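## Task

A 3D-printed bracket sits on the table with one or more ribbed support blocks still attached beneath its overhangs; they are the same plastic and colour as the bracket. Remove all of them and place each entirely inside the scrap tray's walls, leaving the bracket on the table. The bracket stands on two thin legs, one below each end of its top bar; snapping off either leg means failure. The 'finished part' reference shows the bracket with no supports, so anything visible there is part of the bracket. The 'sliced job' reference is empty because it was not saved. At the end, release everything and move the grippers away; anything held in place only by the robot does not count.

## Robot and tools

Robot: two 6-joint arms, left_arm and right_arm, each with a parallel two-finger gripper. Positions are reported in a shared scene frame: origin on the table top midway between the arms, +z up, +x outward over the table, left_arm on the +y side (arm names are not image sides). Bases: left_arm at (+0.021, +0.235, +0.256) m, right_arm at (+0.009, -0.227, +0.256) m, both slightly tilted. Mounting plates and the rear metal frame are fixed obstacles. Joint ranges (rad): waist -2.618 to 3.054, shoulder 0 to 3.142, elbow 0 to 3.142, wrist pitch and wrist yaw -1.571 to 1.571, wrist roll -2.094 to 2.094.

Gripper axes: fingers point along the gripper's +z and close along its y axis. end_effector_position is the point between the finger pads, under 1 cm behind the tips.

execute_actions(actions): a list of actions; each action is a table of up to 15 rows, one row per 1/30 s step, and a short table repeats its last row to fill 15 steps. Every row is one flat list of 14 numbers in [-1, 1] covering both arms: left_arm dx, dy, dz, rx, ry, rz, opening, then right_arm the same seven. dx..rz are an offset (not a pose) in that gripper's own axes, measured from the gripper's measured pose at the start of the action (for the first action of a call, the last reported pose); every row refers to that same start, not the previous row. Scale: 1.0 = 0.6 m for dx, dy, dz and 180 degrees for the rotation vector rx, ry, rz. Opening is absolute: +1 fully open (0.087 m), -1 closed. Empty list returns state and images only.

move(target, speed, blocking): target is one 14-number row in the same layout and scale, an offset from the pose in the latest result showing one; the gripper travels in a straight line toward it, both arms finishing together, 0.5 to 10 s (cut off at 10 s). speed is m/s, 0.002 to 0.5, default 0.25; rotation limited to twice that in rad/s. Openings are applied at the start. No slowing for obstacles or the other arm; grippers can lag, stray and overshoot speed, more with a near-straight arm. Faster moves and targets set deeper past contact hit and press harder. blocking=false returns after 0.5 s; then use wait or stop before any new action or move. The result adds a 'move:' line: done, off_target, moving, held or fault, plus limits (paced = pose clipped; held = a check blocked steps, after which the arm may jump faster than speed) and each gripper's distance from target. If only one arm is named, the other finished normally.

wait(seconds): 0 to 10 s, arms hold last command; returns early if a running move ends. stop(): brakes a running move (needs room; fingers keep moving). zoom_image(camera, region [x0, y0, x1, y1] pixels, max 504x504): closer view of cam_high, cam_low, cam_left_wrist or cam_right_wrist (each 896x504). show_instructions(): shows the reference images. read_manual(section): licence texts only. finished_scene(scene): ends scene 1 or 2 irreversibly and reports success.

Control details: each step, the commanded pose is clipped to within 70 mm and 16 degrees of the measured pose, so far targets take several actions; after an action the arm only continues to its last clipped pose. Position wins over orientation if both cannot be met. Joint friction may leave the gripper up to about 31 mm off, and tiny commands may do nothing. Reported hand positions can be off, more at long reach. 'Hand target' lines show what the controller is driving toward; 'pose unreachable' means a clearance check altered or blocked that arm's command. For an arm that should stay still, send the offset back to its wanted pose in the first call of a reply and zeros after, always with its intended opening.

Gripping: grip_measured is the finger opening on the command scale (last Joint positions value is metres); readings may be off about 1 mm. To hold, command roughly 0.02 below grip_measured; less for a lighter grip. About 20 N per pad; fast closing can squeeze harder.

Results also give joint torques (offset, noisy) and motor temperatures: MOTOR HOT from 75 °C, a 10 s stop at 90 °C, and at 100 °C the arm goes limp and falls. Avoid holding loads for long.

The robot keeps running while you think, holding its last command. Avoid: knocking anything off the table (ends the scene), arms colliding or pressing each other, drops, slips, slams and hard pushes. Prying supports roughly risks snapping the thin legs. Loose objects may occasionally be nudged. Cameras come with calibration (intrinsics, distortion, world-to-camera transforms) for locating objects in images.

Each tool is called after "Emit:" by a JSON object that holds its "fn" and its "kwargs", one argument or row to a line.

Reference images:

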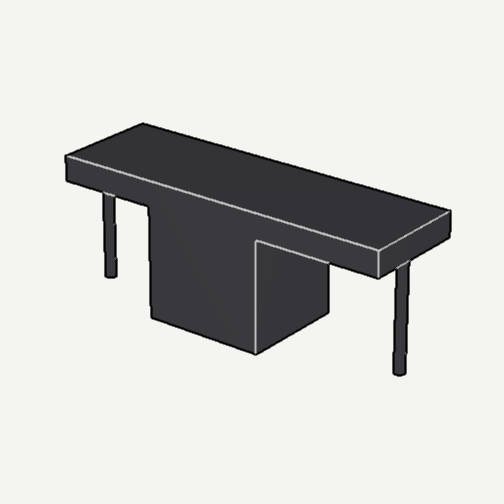

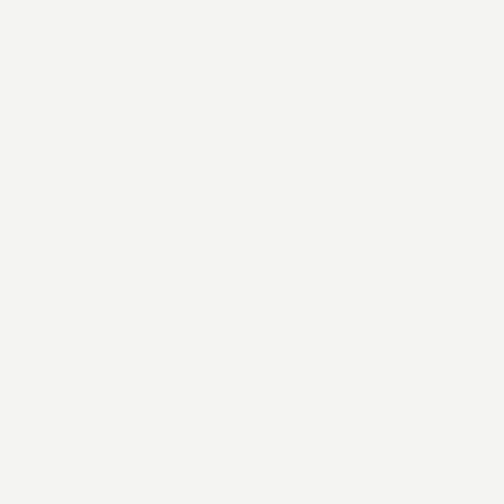

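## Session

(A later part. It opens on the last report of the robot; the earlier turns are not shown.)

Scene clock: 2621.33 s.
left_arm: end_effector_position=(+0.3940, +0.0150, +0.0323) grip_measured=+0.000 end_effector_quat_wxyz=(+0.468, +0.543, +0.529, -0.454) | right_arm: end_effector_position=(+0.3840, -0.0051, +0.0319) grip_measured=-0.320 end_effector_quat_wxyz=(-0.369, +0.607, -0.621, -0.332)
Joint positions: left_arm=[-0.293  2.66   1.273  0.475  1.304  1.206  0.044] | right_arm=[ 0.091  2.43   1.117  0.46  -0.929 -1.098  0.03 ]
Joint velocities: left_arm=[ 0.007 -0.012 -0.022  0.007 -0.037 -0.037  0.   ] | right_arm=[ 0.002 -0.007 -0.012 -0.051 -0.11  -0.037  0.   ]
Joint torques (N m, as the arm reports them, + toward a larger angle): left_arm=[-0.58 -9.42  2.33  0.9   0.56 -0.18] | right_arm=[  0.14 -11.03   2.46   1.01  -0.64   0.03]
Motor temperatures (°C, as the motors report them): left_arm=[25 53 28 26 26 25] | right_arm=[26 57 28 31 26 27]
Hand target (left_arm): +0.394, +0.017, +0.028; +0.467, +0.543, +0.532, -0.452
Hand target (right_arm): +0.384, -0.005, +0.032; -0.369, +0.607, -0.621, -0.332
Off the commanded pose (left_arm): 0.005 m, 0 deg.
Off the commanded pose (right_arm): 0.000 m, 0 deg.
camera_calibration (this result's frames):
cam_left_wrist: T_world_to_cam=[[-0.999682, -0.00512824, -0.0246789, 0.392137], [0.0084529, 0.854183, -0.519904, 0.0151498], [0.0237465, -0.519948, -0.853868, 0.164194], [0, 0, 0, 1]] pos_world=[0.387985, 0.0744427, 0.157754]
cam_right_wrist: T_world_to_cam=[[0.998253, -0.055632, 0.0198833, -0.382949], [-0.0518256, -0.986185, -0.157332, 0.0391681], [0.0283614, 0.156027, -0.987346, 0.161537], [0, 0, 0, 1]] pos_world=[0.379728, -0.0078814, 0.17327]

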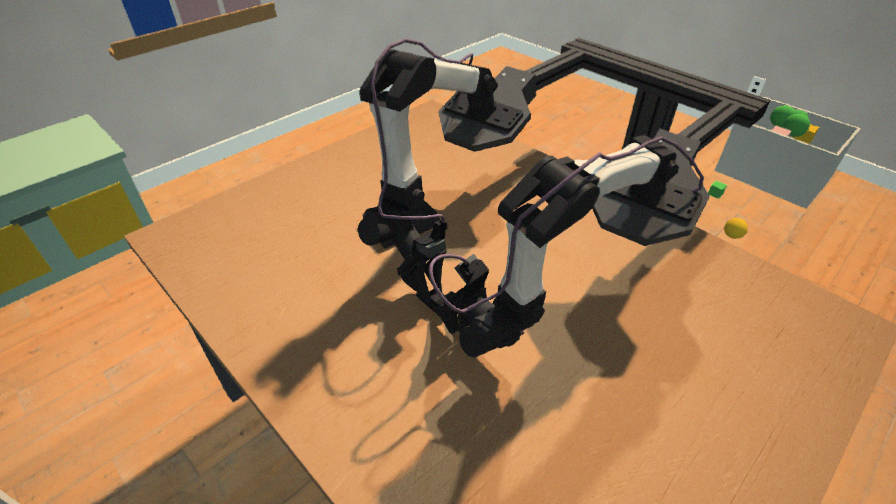

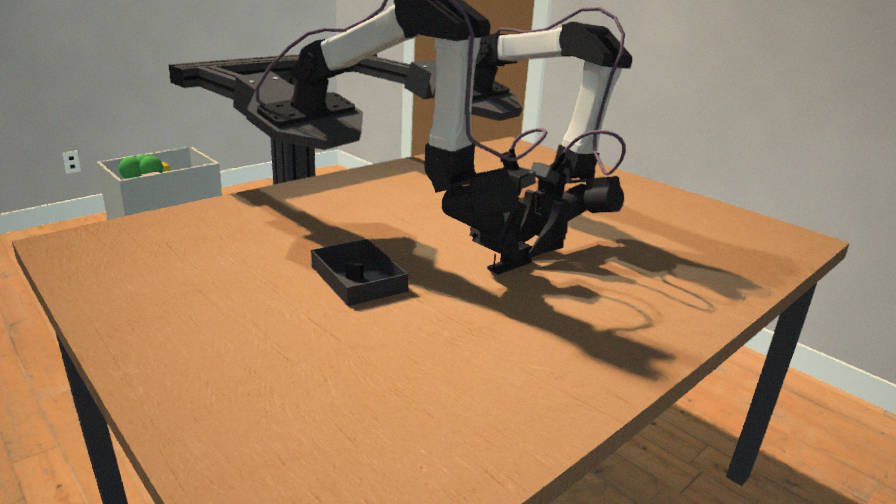

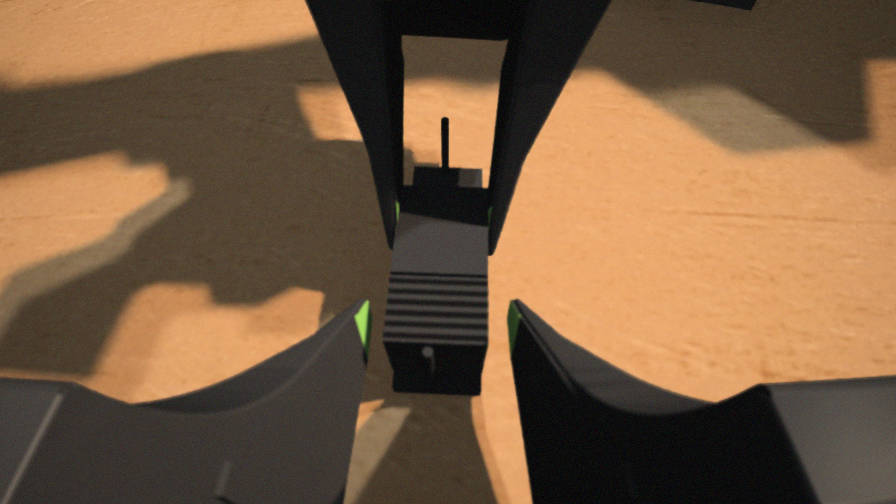

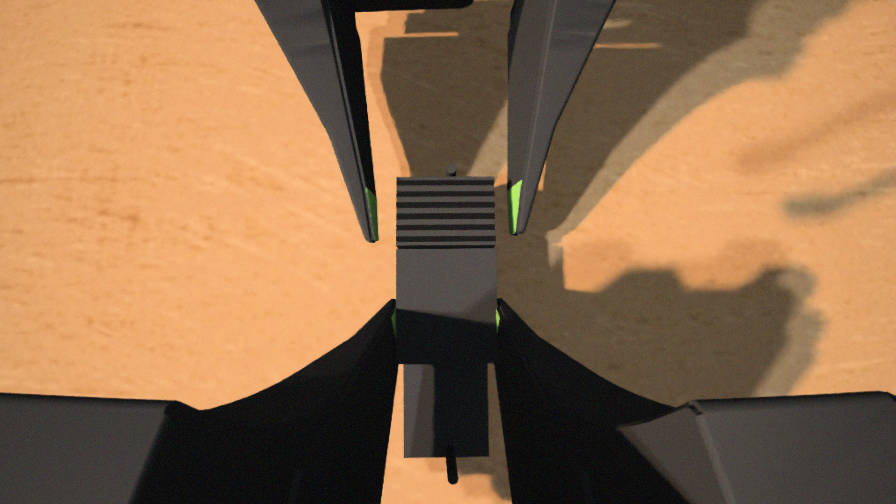

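Emit:
{"fn": "execute_actions", "kwargs": {
  "actions": [
    [[0,0,0,0,0,0,-0.03,0,0,0,0,0,0,-0.45],[0,0,0,0,0,0,-0.06,0,0,0,0,0,0,-0.45],[0,0,0,0,0,0,-0.09,0,0,0,0,0,0,-0.45],[0,0,0,0,0,0,-0.12,0,0,0,0,0,0,-0.45],[0,0,0,0,0,0,-0.15,0,0,0,0,0,0,-0.45],[0,0,0,0,0,0,-0.18,0,0,0,0,0,0,-0.45],[0,0,0,0,0,0,-0.2,0,0,0,0,0,0,-0.45],[0,0,0,0,0,0,-0.22,0,0,0,0,0,0,-0.45],[0,0,0,0,0,0,-0.24,0,0,0,0,0,0,-0.45],[0,0,0,0,0,0,-0.26,0,0,0,0,0,0,-0.45],[0,0,0,0,0,0,-0.28,0,0,0,0,0,0,-0.45],[0,0,0,0,0,0,-0.29,0,0,0,0,0,0,-0.45],[0,0,0,0,0,0,-0.30,0,0,0,0,0,0,-0.45],[0,0,0,0,0,0,-0.31,0,0,0,0,0,0,-0.45],[0,0,0,0,0,0,-0.32,0,0,0,0,0,0,-0.45]],
    [[0,0,0,0,0,0,-0.33,0.005,0,0.003,0,0,0,-0.45],[0,0,0,0,0,0,-0.34,0.01,0,0.006,0,0,0,-0.45],[0,0,0,0,0,0,-0.35,0.015,0,0.009,0,0,0,-0.45],[0,0,0,0,0,0,-0.36,0.02,0,0.012,0,0,0,-0.45],[0,0,0,0,0,0,-0.37,0.025,0,0.015,0,0,0,-0.45],[0,0,0,0,0,0,-0.38,0.03,0,0.018,0,0,0,-0.45],[0,0,0,0,0,0,-0.39,0.035,0,0.021,0,0,0,-0.45],[0,0,0,0,0,0,-0.41,0.04,0,0.024,0,0,0,-0.45],[0,0,0,0,0,0,-0.43,0.043,0,0.0255,0,0,0,-0.45],[0,0,0,0,0,0,-0.45,0.043,0,0.0255,0,0,0,-0.45]]
  ]
}}

Scene clock: 2633.00 s.
left_arm: end_effector_position=(+0.3954, +0.0181, +0.0320) grip_measured=-0.345 end_effector_quat_wxyz=(+0.469, +0.542, +0.530, -0.453) | right_arm: end_effector_position=(+0.3853, -0.0015, +0.0305) grip_measured=-0.320 end_effector_quat_wxyz=(-0.386, +0.599, -0.603, -0.359)
Joint positions: left_arm=[-0.285  2.66   1.273  0.475  1.305  1.206  0.029] | right_arm=[ 0.074  2.474  1.151  0.483 -1.014 -1.098  0.03 ]
Joint velocities: left_arm=[ 0.002  0.017  0.002 -0.037  0.037  0.037  0.   ] | right_arm=[ 0.007  0.012  0.002 -0.007 -0.022  0.081 -0.   ]
Joint torques (N m, as the arm reports them, + toward a larger angle): left_arm=[ -1.78 -10.42   1.81   0.84   0.61  -0.16] | right_arm=[ 1.14 -6.73  4.67  1.09  0.42 -0.07]
Motor temperatures (°C, as the motors report them): left_arm=[25 53 28 26 26 25] | right_arm=[26 57 28 31 26 27]
Hand target (left_arm): +0.394, +0.015, +0.032; +0.468, +0.543, +0.529, -0.454
Hand target (right_arm): +0.384, -0.006, +0.004; -0.368, +0.607, -0.621, -0.333
Off the commanded pose (left_arm): 0.003 m, 0 deg.
Off the commanded pose (right_arm): 0.029 m, 4 deg.
camera_calibration (this result's frames):
cam_left_wrist: T_world_to_cam=[[-0.999622, -0.0117935, -0.0248292, 0.393722], [0.0028291, 0.854345, -0.519698, 0.0145645], [0.0273418, -0.519572, -0.853989, 0.164065], [0, 0, 0, 1]] pos_world=[0.389046, 0.0774438, 0.157455]
cam_right_wrist: T_world_to_cam=[[0.999227, -0.0370062, 0.0132497, -0.384187], [-0.0329919, -0.97285, -0.229072, 0.0376089], [0.021367, 0.228458, -0.973319, 0.161942], [0, 0, 0, 1]] pos_world=[0.381671, -0.0146264, 0.171327]

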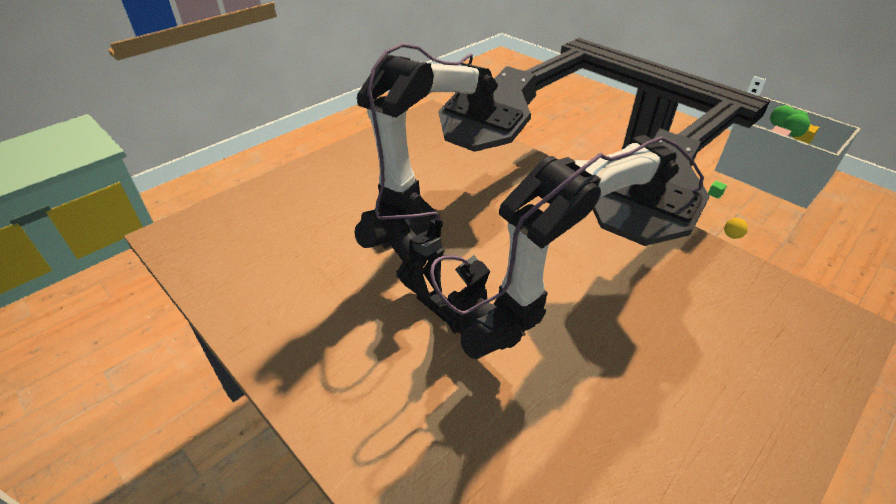

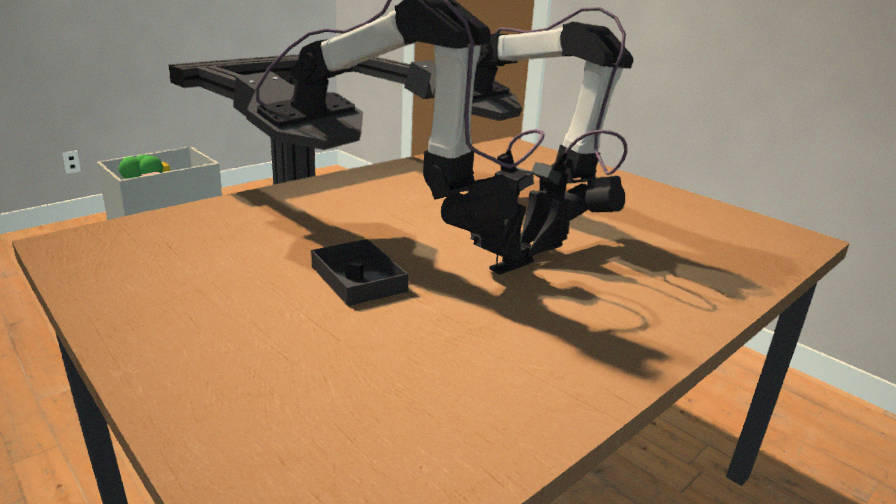

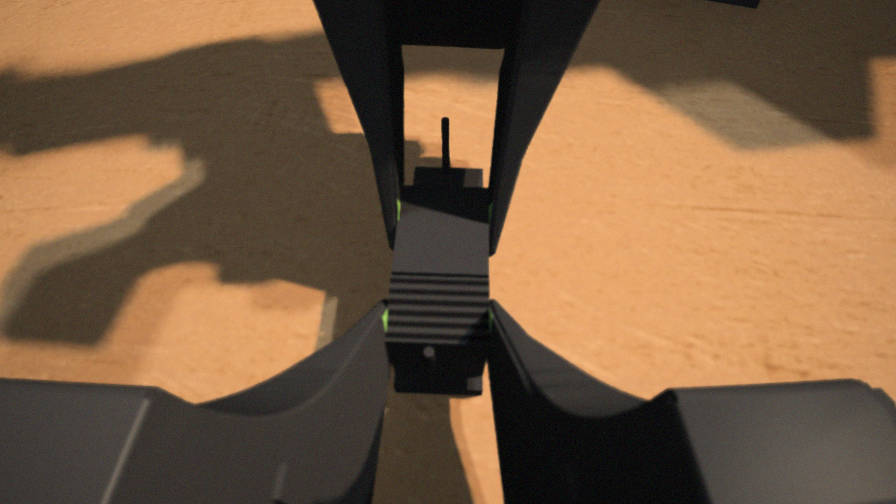

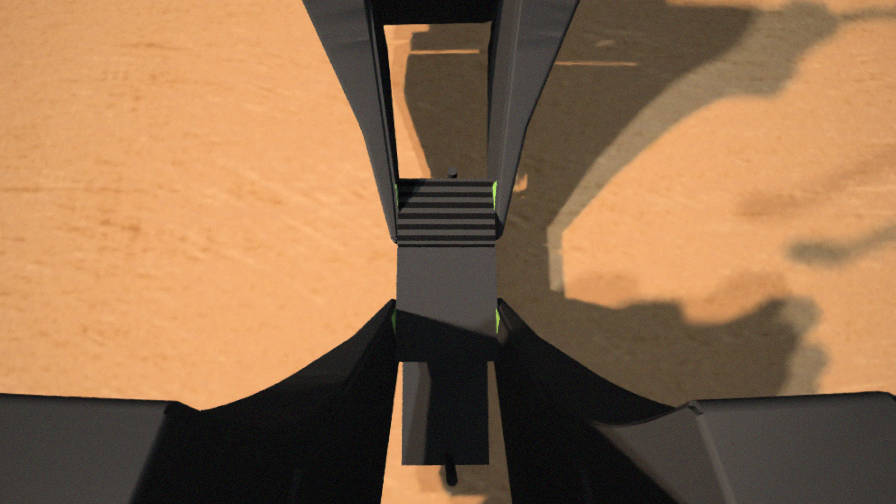

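Emit:
{"fn": "execute_actions", "kwargs": {
  "actions": [
    [[0,0,0,0,0,-0.002,-0.45,0.03,0,0.007,0.0007,0.018,-0.0014,-0.45],[0,0,0,0,0,-0.004,-0.45,0.03,0,0.007,0.0014,0.018,-0.0028,-0.45],[0,0,0,0,0,-0.006,-0.45,0.03,0,0.007,0.0021,0.018,-0.0042,-0.45],[0,0,0,0,0,-0.008,-0.45,0.03,0,0.007,0.0028,0.018,-0.0056,-0.45],[0,0,0,0,0,-0.01,-0.45,0.03,0,0.007,0.0035,0.018,-0.007,-0.45],[0,0,0,0,0,-0.012,-0.45,0.03,0,0.007,0.0042,0.018,-0.0084,-0.45],[0,0,0,0,0,-0.014,-0.45,0.03,0,0.007,0.0049,0.018,-0.0098,-0.45],[0,0,0,0,0,-0.016,-0.45,0.03,0,0.007,0.0056,0.018,-0.0112,-0.45],[0,0,0,0,0,-0.018,-0.45,0.03,0,0.007,0.0063,0.018,-0.0126,-0.45],[0,0,0,0,0,-0.02,-0.45,0.03,0,0.007,0.007,0.018,-0.014,-0.45],[0,0,0,0,0,-0.022,-0.45,0.03,0,0.007,0.0077,0.018,-0.0154,-0.45],[0,0,0,0,0,-0.024,-0.45,0.03,0,0.007,0.0084,0.018,-0.0168,-0.45],[0,0,0,0,0,-0.026,-0.45,0.03,0,0.007,0.0091,0.018,-0.0182,-0.45]]
  ]
}}

Scene clock: 2667.23 s.
left_arm: end_effector_position=(+0.3955, +0.0184, +0.0321) grip_measured=-0.345 end_effector_quat_wxyz=(+0.465, +0.535, +0.537, -0.457) | right_arm: end_effector_position=(+0.3861, -0.0013, +0.0310) grip_measured=-0.320 end_effector_quat_wxyz=(-0.390, +0.601, -0.599, -0.359)
Joint positions: left_arm=[-0.285  2.66   1.273  0.482  1.305  1.177  0.029] | right_arm=[ 0.073  2.475  1.152  0.487 -1.019 -1.106  0.03 ]
Joint velocities: left_arm=[-0.017  0.007 -0.012  0.007 -0.051  0.037  0.   ] | right_arm=[ 0.002  0.002  0.002  0.007  0.007 -0.037 -0.001]
Joint torques (N m, as the arm reports them, + toward a larger angle): left_arm=[ -0.89 -10.25   3.12   0.63   0.64  -0.57] | right_arm=[ 0.93 -8.66  1.7   1.48  0.21 -0.34]
Motor temperatures (°C, as the motors report them): left_arm=[25 56 28 27 26 25] | right_arm=[26 50 29 31 26 27]
Hand target (left_arm): +0.395, +0.018, +0.032; +0.451, +0.520, +0.552, -0.471
Hand target (right_arm): +0.386, -0.006, +0.014; -0.387, +0.620, -0.601, -0.324
Off the commanded pose (left_arm): 0.000 m, 3 deg.
Off the commanded pose (right_arm): 0.019 m, 5 deg.
camera_calibration (this result's frames):
cam_left_wrist: T_world_to_cam=[[-0.999837, -0.0177564, -0.00334177, 0.393276], [-0.0134356, 0.854323, -0.519569, 0.0208002], [0.0120806, -0.519439, -0.854422, 0.170361], [0, 0, 0, 1]] pos_world=[0.391433, 0.077705, 0.157681]
cam_right_wrist: T_world_to_cam=[[0.999202, -0.0327816, 0.0228355, -0.385294], [-0.0265549, -0.972012, -0.233425, 0.0355249], [0.0298484, 0.232632, -0.972107, 0.159113], [0, 0, 0, 1]] pos_world=[0.38118, -0.0151148, 0.171766]

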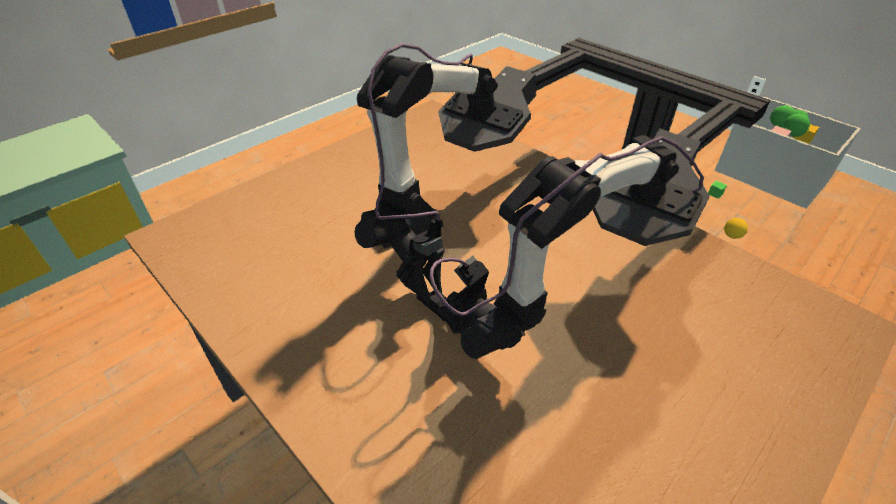

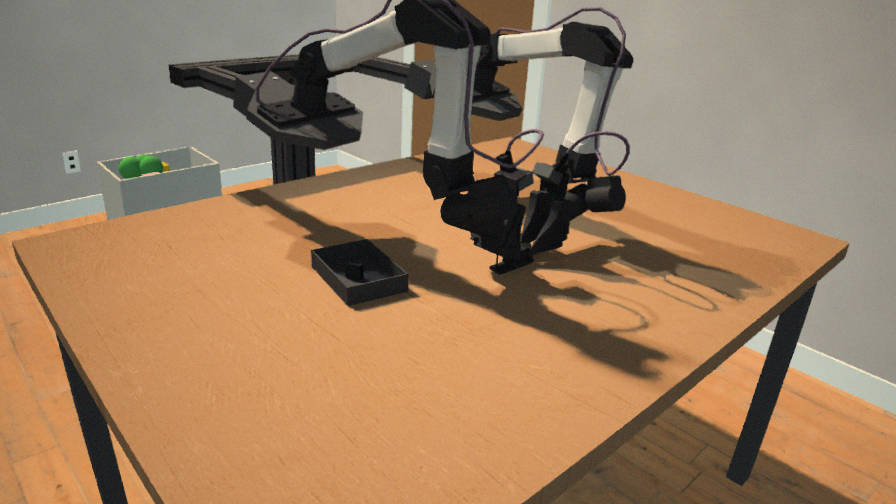

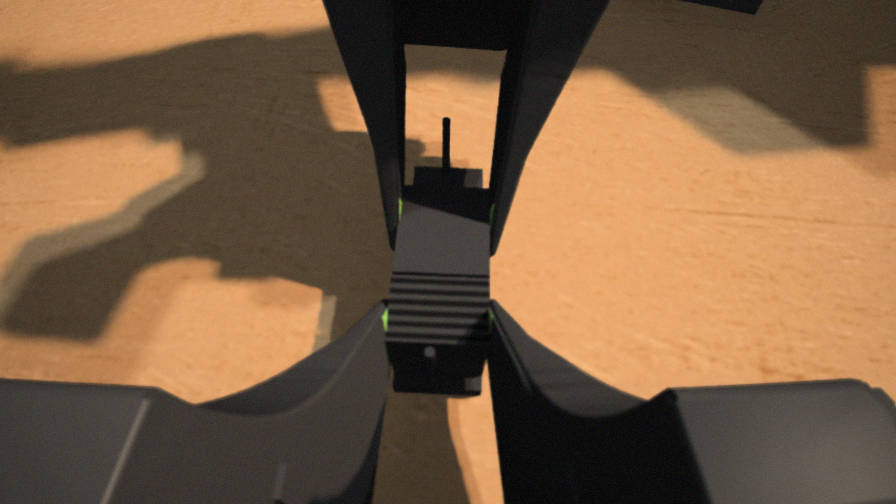

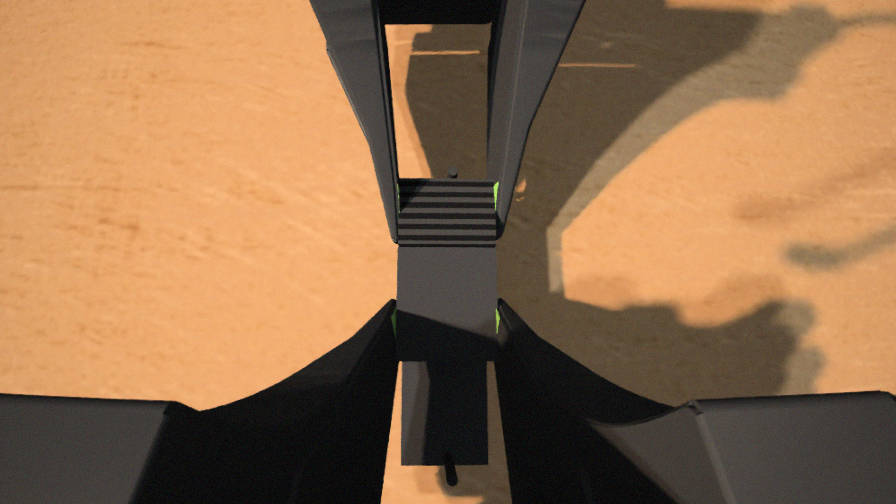

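Emit:
{"fn": "execute_actions", "kwargs": {
  "actions": [
    [[0,0,0,0,0,-0.018,-0.45,0.03,0,0.007,0.008,0.02,-0.016,-0.45],[0,0,0,0,0,-0.0195,-0.45,0.03,0,0.007,0.0084,0.02,-0.0168,-0.45],[0,0,0,0,0,-0.021,-0.45,0.03,0,0.007,0.0088,0.02,-0.0176,-0.45],[0,0,0,0,0,-0.0225,-0.45,0.03,0,0.007,0.0092,0.02,-0.0184,-0.45],[0,0,0,0,0,-0.024,-0.45,0.03,0,0.007,0.0096,0.02,-0.0192,-0.45],[0,0,0,0,0,-0.0255,-0.45,0.03,0,0.007,0.01,0.02,-0.02,-0.45],[0,0,0,0,0,-0.027,-0.45,0.03,0,0.007,0.0104,0.02,-0.0208,-0.45],[0,0,0,0,0,-0.0285,-0.45,0.03,0,0.007,0.0108,0.02,-0.0216,-0.45],[0,0,0,0,0,-0.03,-0.45,0.03,0,0.007,0.0112,0.02,-0.0224,-0.45],[0,0,0,0,0,-0.0315,-0.45,0.03,0,0.007,0.0116,0.02,-0.0232,-0.45],[0,0,0,0,0,-0.033,-0.45,0.03,0,0.007,0.012,0.02,-0.024,-0.45],[0,0,0,0,0,-0.0345,-0.45,0.03,0,0.007,0.0124,0.02,-0.0248,-0.45],[0,0,0,0,0,-0.036,-0.45,0.03,0,0.007,0.0128,0.02,-0.0256,-0.45],[0,0,0,0,0,-0.0375,-0.45,0.03,0,0.007,0.0128,0.02,-0.0256,-0.45],[0,0,0,0,0,-0.039,-0.45,0.03,0,0.007,0.0128,0.02,-0.0256,-0.45]]
  ]
}}

Scene clock: 2673.67 s.
left_arm: end_effector_position=(+0.3939, +0.0182, +0.0326) grip_measured=-0.345 end_effector_quat_wxyz=(+0.452, +0.519, +0.552, -0.470) | right_arm: end_effector_position=(+0.3901, -0.0010, +0.0317) grip_measured=-0.320 end_effector_quat_wxyz=(-0.398, +0.608, -0.592, -0.350)
Joint positions: left_arm=[-0.285  2.66   1.273  0.49   1.305  1.112  0.029] | right_arm=[ 0.074  2.475  1.152  0.503 -1.014 -1.12   0.03 ]
Joint velocities: left_arm=[-0.007  0.012 -0.002  0.037  0.081 -0.271 -0.   ] | right_arm=[-0.002 -0.017  0.002  0.037  0.051 -0.125  0.   ]
Joint torques (N m, as the arm reports them, + toward a larger angle): left_arm=[ -0.84 -10.22   3.82   0.6    0.58  -0.33] | right_arm=[ 1.07 -8.77  0.52  1.53  0.21 -0.32]
Motor temperatures (°C, as the motors report them): left_arm=[25 56 28 27 26 25] | right_arm=[26 50 28 32 26 27]
Hand target (left_arm): +0.395, +0.018, +0.032; +0.437, +0.502, +0.568, -0.484
Hand target (right_arm): +0.387, -0.006, +0.014; -0.395, +0.628, -0.593, -0.314
Off the commanded pose (left_arm): 0.002 m, 4 deg.
Off the commanded pose (right_arm): 0.020 m, 5 deg.
camera_calibration (this result's frames):
cam_left_wrist: T_world_to_cam=[[-0.99819, -0.0279718, 0.0532327, 0.389393], [-0.0515961, 0.853064, -0.519248, 0.0361796], [-0.0308866, -0.521055, -0.852964, 0.187609], [0, 0, 0, 1]] pos_world=[0.396349, 0.0777832, 0.158081]
cam_right_wrist: T_world_to_cam=[[0.998182, -0.028682, 0.0530143, -0.389798], [-0.0155519, -0.9723, -0.233218, 0.0317913], [0.058235, 0.23197, -0.970978, 0.148499], [0, 0, 0, 1]] pos_world=[0.380936, -0.0147168, 0.172268]

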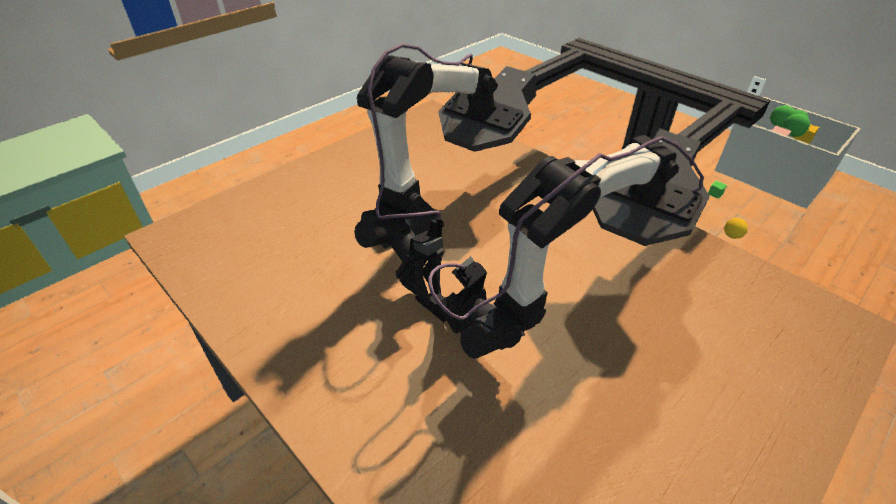

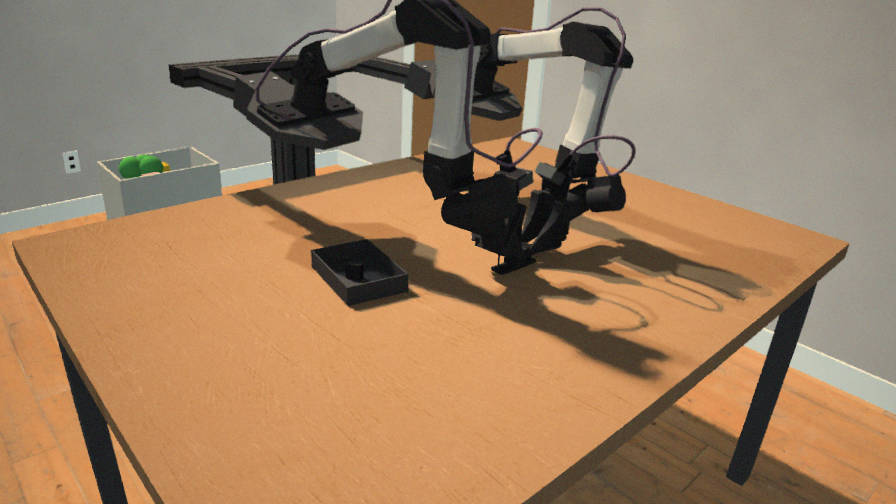

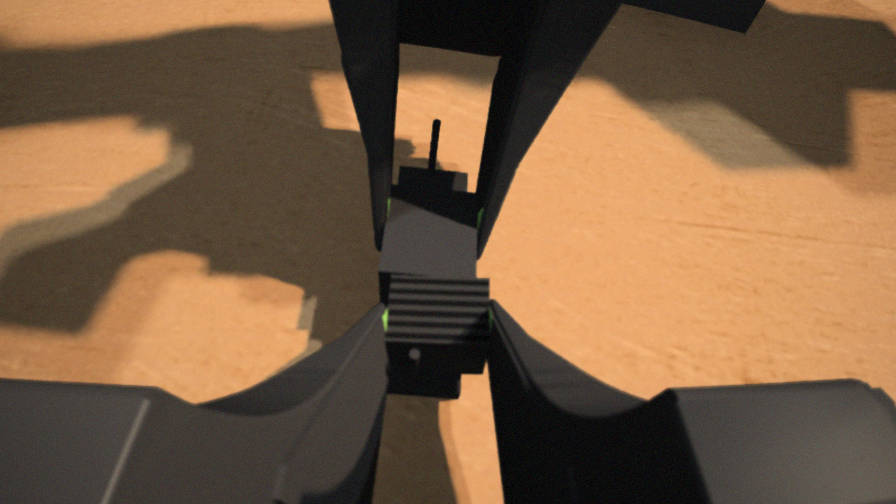

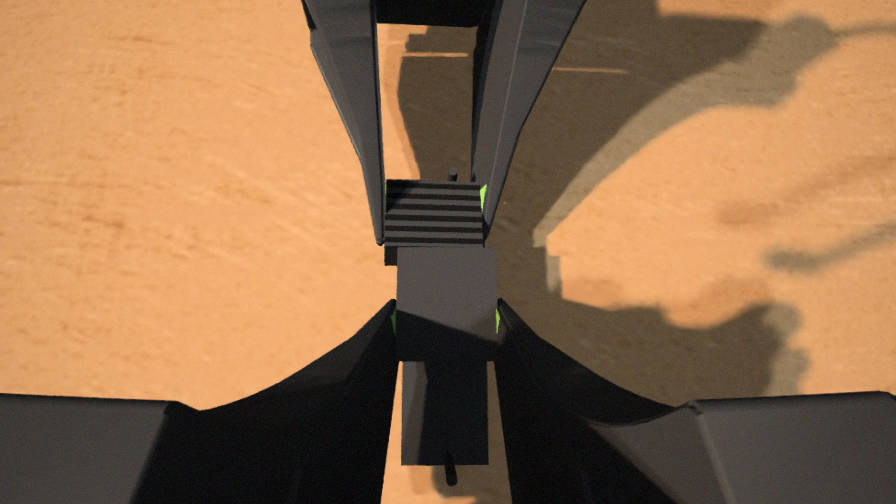

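Emit:
{"fn": "execute_actions", "kwargs": {
  "actions": [
    [[0,0,0,0,0,0,-0.45,0,0,0,0,0,0,-0.45]]
  ]
}}

Scene clock: 2676.70 s.
left_arm: end_effector_position=(+0.3933, +0.0181, +0.0334) grip_measured=-0.345 end_effector_quat_wxyz=(+0.451, +0.515, +0.554, -0.474) | right_arm: end_effector_position=(+0.3929, -0.0009, +0.0323) grip_measured=-0.320 end_effector_quat_wxyz=(-0.403, +0.611, -0.588, -0.344)
Joint positions: left_arm=[-0.284  2.66   1.273  0.491  1.31   1.1    0.029] | right_arm=[ 0.074  2.475  1.152  0.516 -1.011 -1.128  0.03 ]
Joint velocities: left_arm=[-0.002 -0.007 -0.017  0.007 -0.022 -0.007  0.   ] | right_arm=[-0.012  0.002  0.007  0.022  0.037 -0.022 -0.001]
Joint torques (N m, as the arm reports them, + toward a larger angle): left_arm=[ -1.03 -10.36   1.79   0.86   0.53  -0.07] | right_arm=[  0.08 -11.24   2.31   0.93  -0.67   0.1 ]
Motor temperatures (°C, as the motors report them): left_arm=[25 56 28 27 26 25] | right_arm=[26 50 28 32 26 27]
Hand target (left_arm): +0.394, +0.018, +0.033; +0.452, +0.519, +0.552, -0.470
Hand target (right_arm): +0.390, -0.001, +0.032; -0.398, +0.608, -0.592, -0.350
Off the commanded pose (left_arm): 0.001 m, 1 deg.
Off the commanded pose (right_arm): 0.003 m, 1 deg.
camera_calibration (this result's frames):
cam_left_wrist: T_world_to_cam=[[-0.997548, -0.0279542, 0.0641658, 0.388139], [-0.0574554, 0.850608, -0.522653, 0.0391724], [-0.0399695, -0.525058, -0.850128, 0.191745], [0, 0, 0, 1]] pos_world=[0.397102, 0.0782066, 0.158576]
cam_right_wrist: T_world_to_cam=[[0.997015, -0.0271665, 0.0722715, -0.392767], [-0.00960033, -0.972409, -0.233084, 0.0297543], [0.0766096, 0.231694, -0.969767, 0.141607], [0, 0, 0, 1]] pos_world=[0.381031, -0.0145464, 0.172647]

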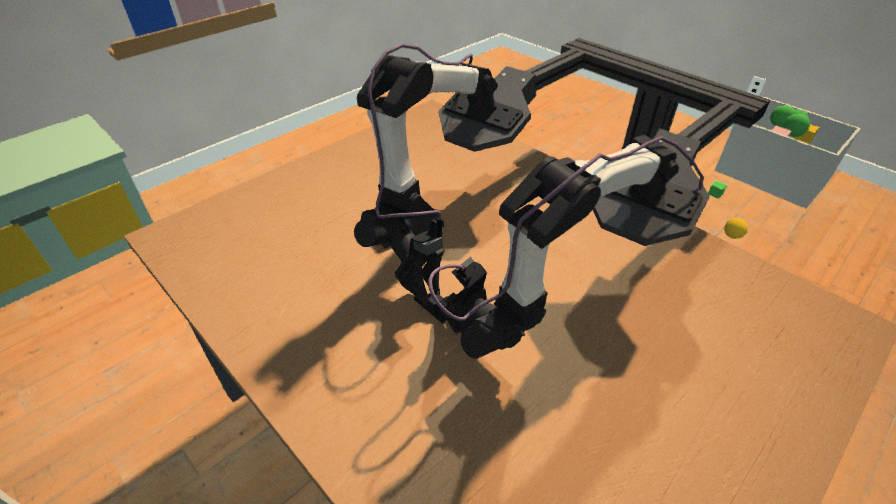

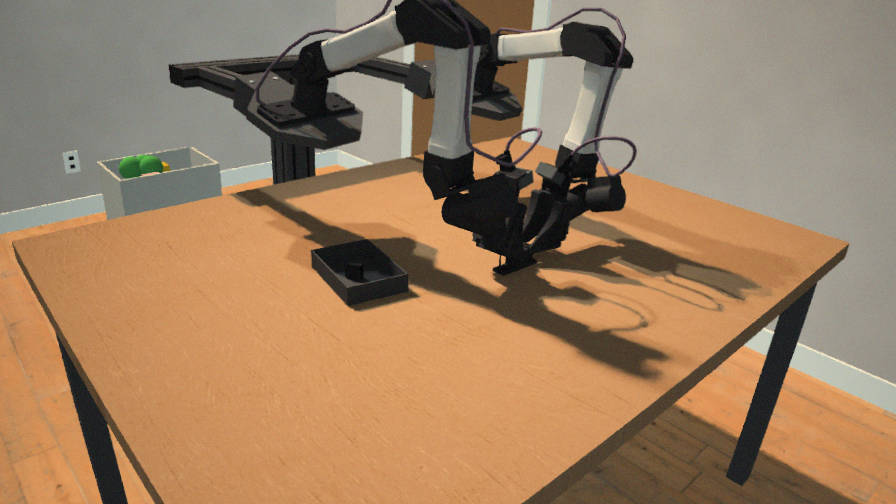

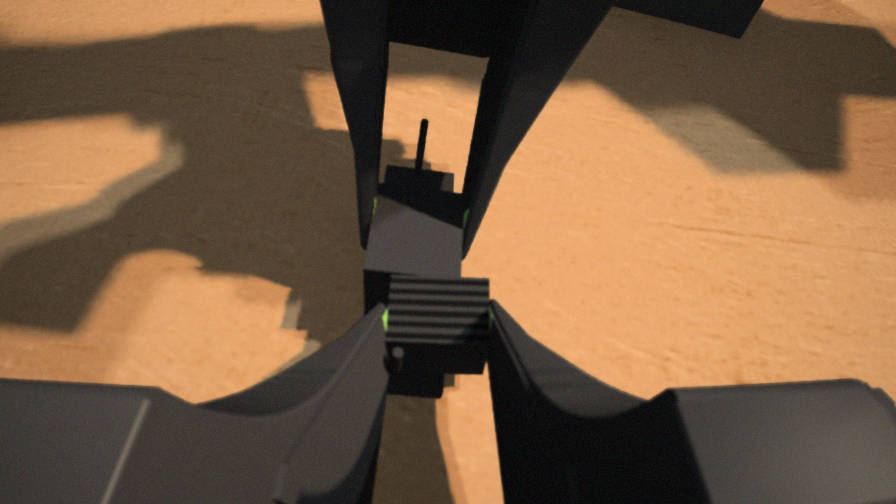

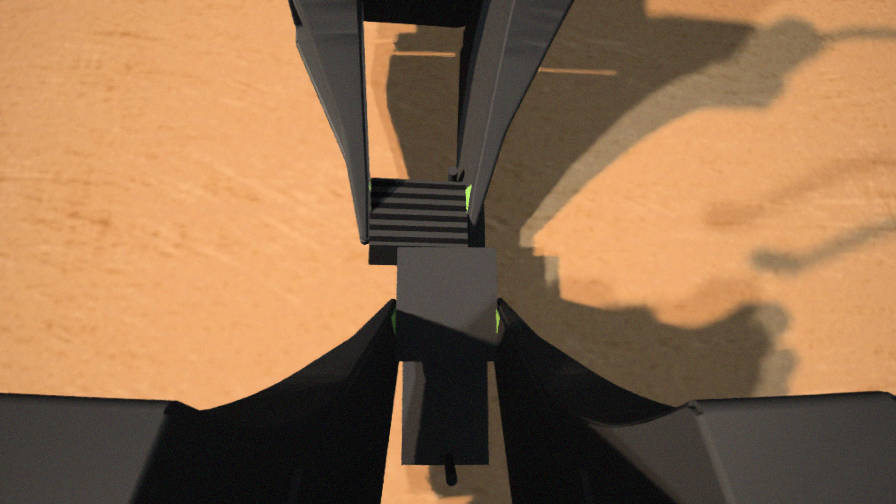

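Emit:
{"fn": "zoom_image", "kwargs": {
  "camera": "cam_right_wrist",
  "region": [360, 130, 540, 270]
}}

Emit:
{"fn": "zoom_image", "kwargs": {
  "camera": "cam_left_wrist",
  "region": [340, 260, 520, 410]
}}

Region (360, 130, 540, 270) of cam_right_wrist's 896x504 image, scaled by 2.800, with more detail than that image has.

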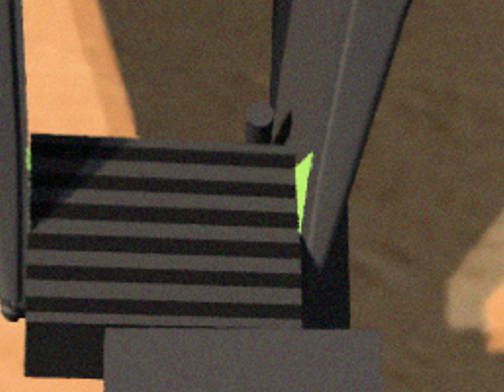

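Region (340, 260, 520, 410) of cam_left_wrist's 896x504 image, scaled by 2.800, with more detail than that image has.

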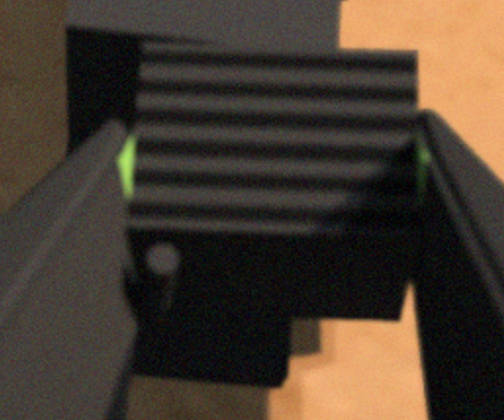

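Emit:
{"fn": "execute_actions", "kwargs": {
  "actions": [
    [[-0.003,0.0027,0,-0.0004,-0.0002,0.0015,-0.45,0,0,0,0,0,0,-0.45],[-0.006,0.0054,0,-0.0007,-0.0004,0.003,-0.45,0,0,0,0,0,0,-0.45],[-0.009,0.0081,0,-0.0011,-0.0006,0.0046,-0.45,0,0,0,0,0,0,-0.45],[-0.012,0.0108,0,-0.0014,-0.0008,0.0062,-0.45,0,0,0,0,0,0,-0.45],[-0.015,0.0135,0,-0.0018,-0.001,0.0077,-0.45,0,0,0,0,0,0,-0.45],[-0.018,0.0162,0,-0.0022,-0.0011,0.0092,-0.45,0,0,0,0,0,0,-0.45],[-0.021,0.0189,0,-0.0025,-0.0013,0.0108,-0.45,0,0,0,0,0,0,-0.45],[-0.024,0.0216,0,-0.0029,-0.0015,0.0123,-0.45,0,0,0,0,0,0,-0.45],[-0.026,0.023,0,-0.0031,-0.0016,0.0132,-0.45,0,0,0,0,0,0,-0.45],[-0.028,0.025,0,-0.0033,-0.0018,0.0142,-0.45,0,0,0,0,0,0,-0.45],[-0.0305,0.027,0,-0.0036,-0.0019,0.0154,-0.45,0,0,0,0,0,0,-0.45]]
  ]
}}

Scene clock: 2708.13 s.
left_arm: end_effector_position=(+0.4059, +0.0182, +0.0462) grip_measured=-0.345 end_effector_quat_wxyz=(+0.461, +0.520, +0.547, -0.466) | right_arm: end_effector_position=(+0.3929, -0.0009, +0.0324) grip_measured=-0.320 end_effector_quat_wxyz=(-0.403, +0.612, -0.588, -0.344)
Joint positions: left_arm=[-0.284  2.623  1.273  0.493  1.309  1.092  0.029] | right_arm=[ 0.074  2.475  1.152  0.516 -1.011 -1.128  0.03 ]
Joint velocities: left_arm=[-0.002 -0.012  0.007 -0.007  0.037 -0.051 -0.   ] | right_arm=[ 0.007 -0.017  0.007 -0.022  0.037  0.022  0.002]
Joint torques (N m, as the arm reports them, + toward a larger angle): left_arm=[ -1.54 -11.08   2.16   1.     0.58  -0.2 ] | right_arm=[  0.16 -11.22   2.37   1.02  -0.64   0.01]
Motor temperatures (°C, as the motors report them): left_arm=[25 57 28 27 26 25] | right_arm=[26 55 28 31 26 27]
Hand target (left_arm): +0.411, +0.016, +0.051; +0.467, +0.525, +0.542, -0.462
Hand target (right_arm): +0.393, -0.001, +0.032; -0.403, +0.611, -0.588, -0.344
Off the commanded pose (left_arm): 0.007 m, 1 deg.
Off the commanded pose (right_arm): 0.000 m, 0 deg.
camera_calibration (this result's frames):
cam_left_wrist: T_world_to_cam=[[-0.998903, -0.0329671, 0.0332553, 0.40194], [-0.0455507, 0.848746, -0.526836, 0.0419186], [-0.0108571, -0.527773, -0.849316, 0.191371], [0, 0, 0, 1]] pos_world=[0.405486, 0.0786727, 0.171252]
cam_right_wrist: T_world_to_cam=[[0.996988, -0.0271867, 0.0726403, -0.392838], [-0.00952741, -0.97239, -0.233168, 0.0297497], [0.0769737, 0.231773, -0.96972, 0.141483], [0, 0, 0, 1]] pos_world=[0.381048, -0.0145436, 0.172671]

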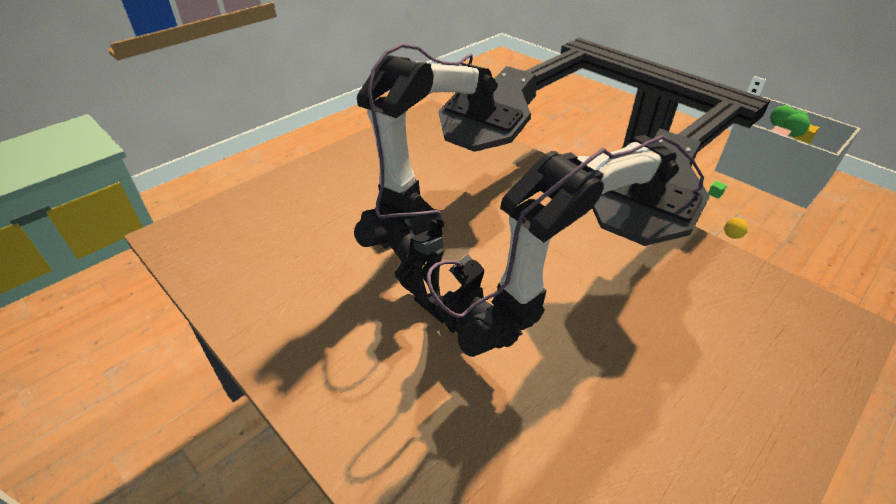

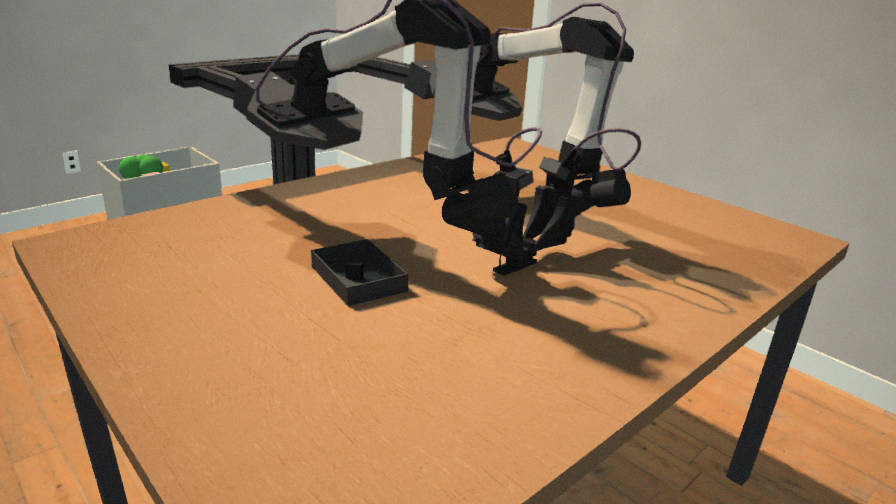

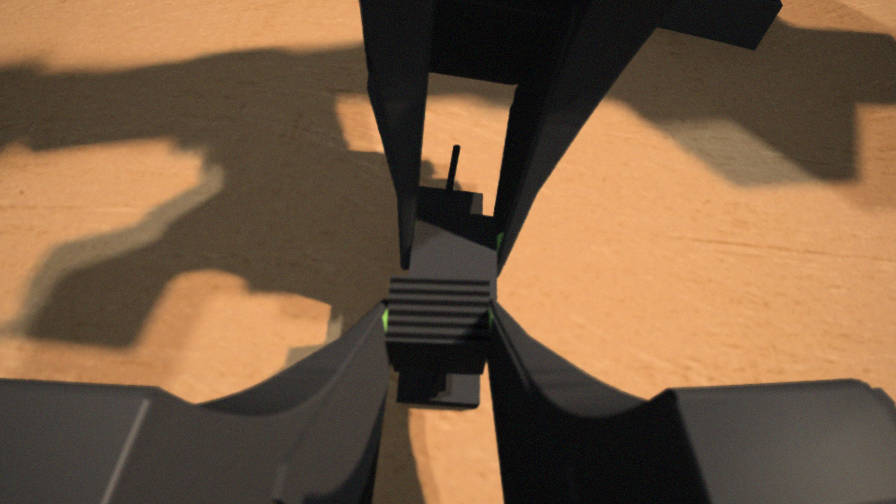

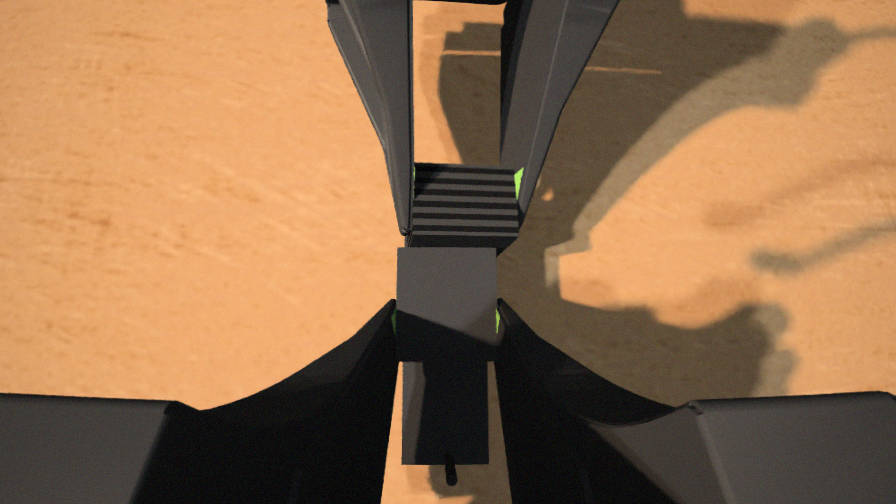

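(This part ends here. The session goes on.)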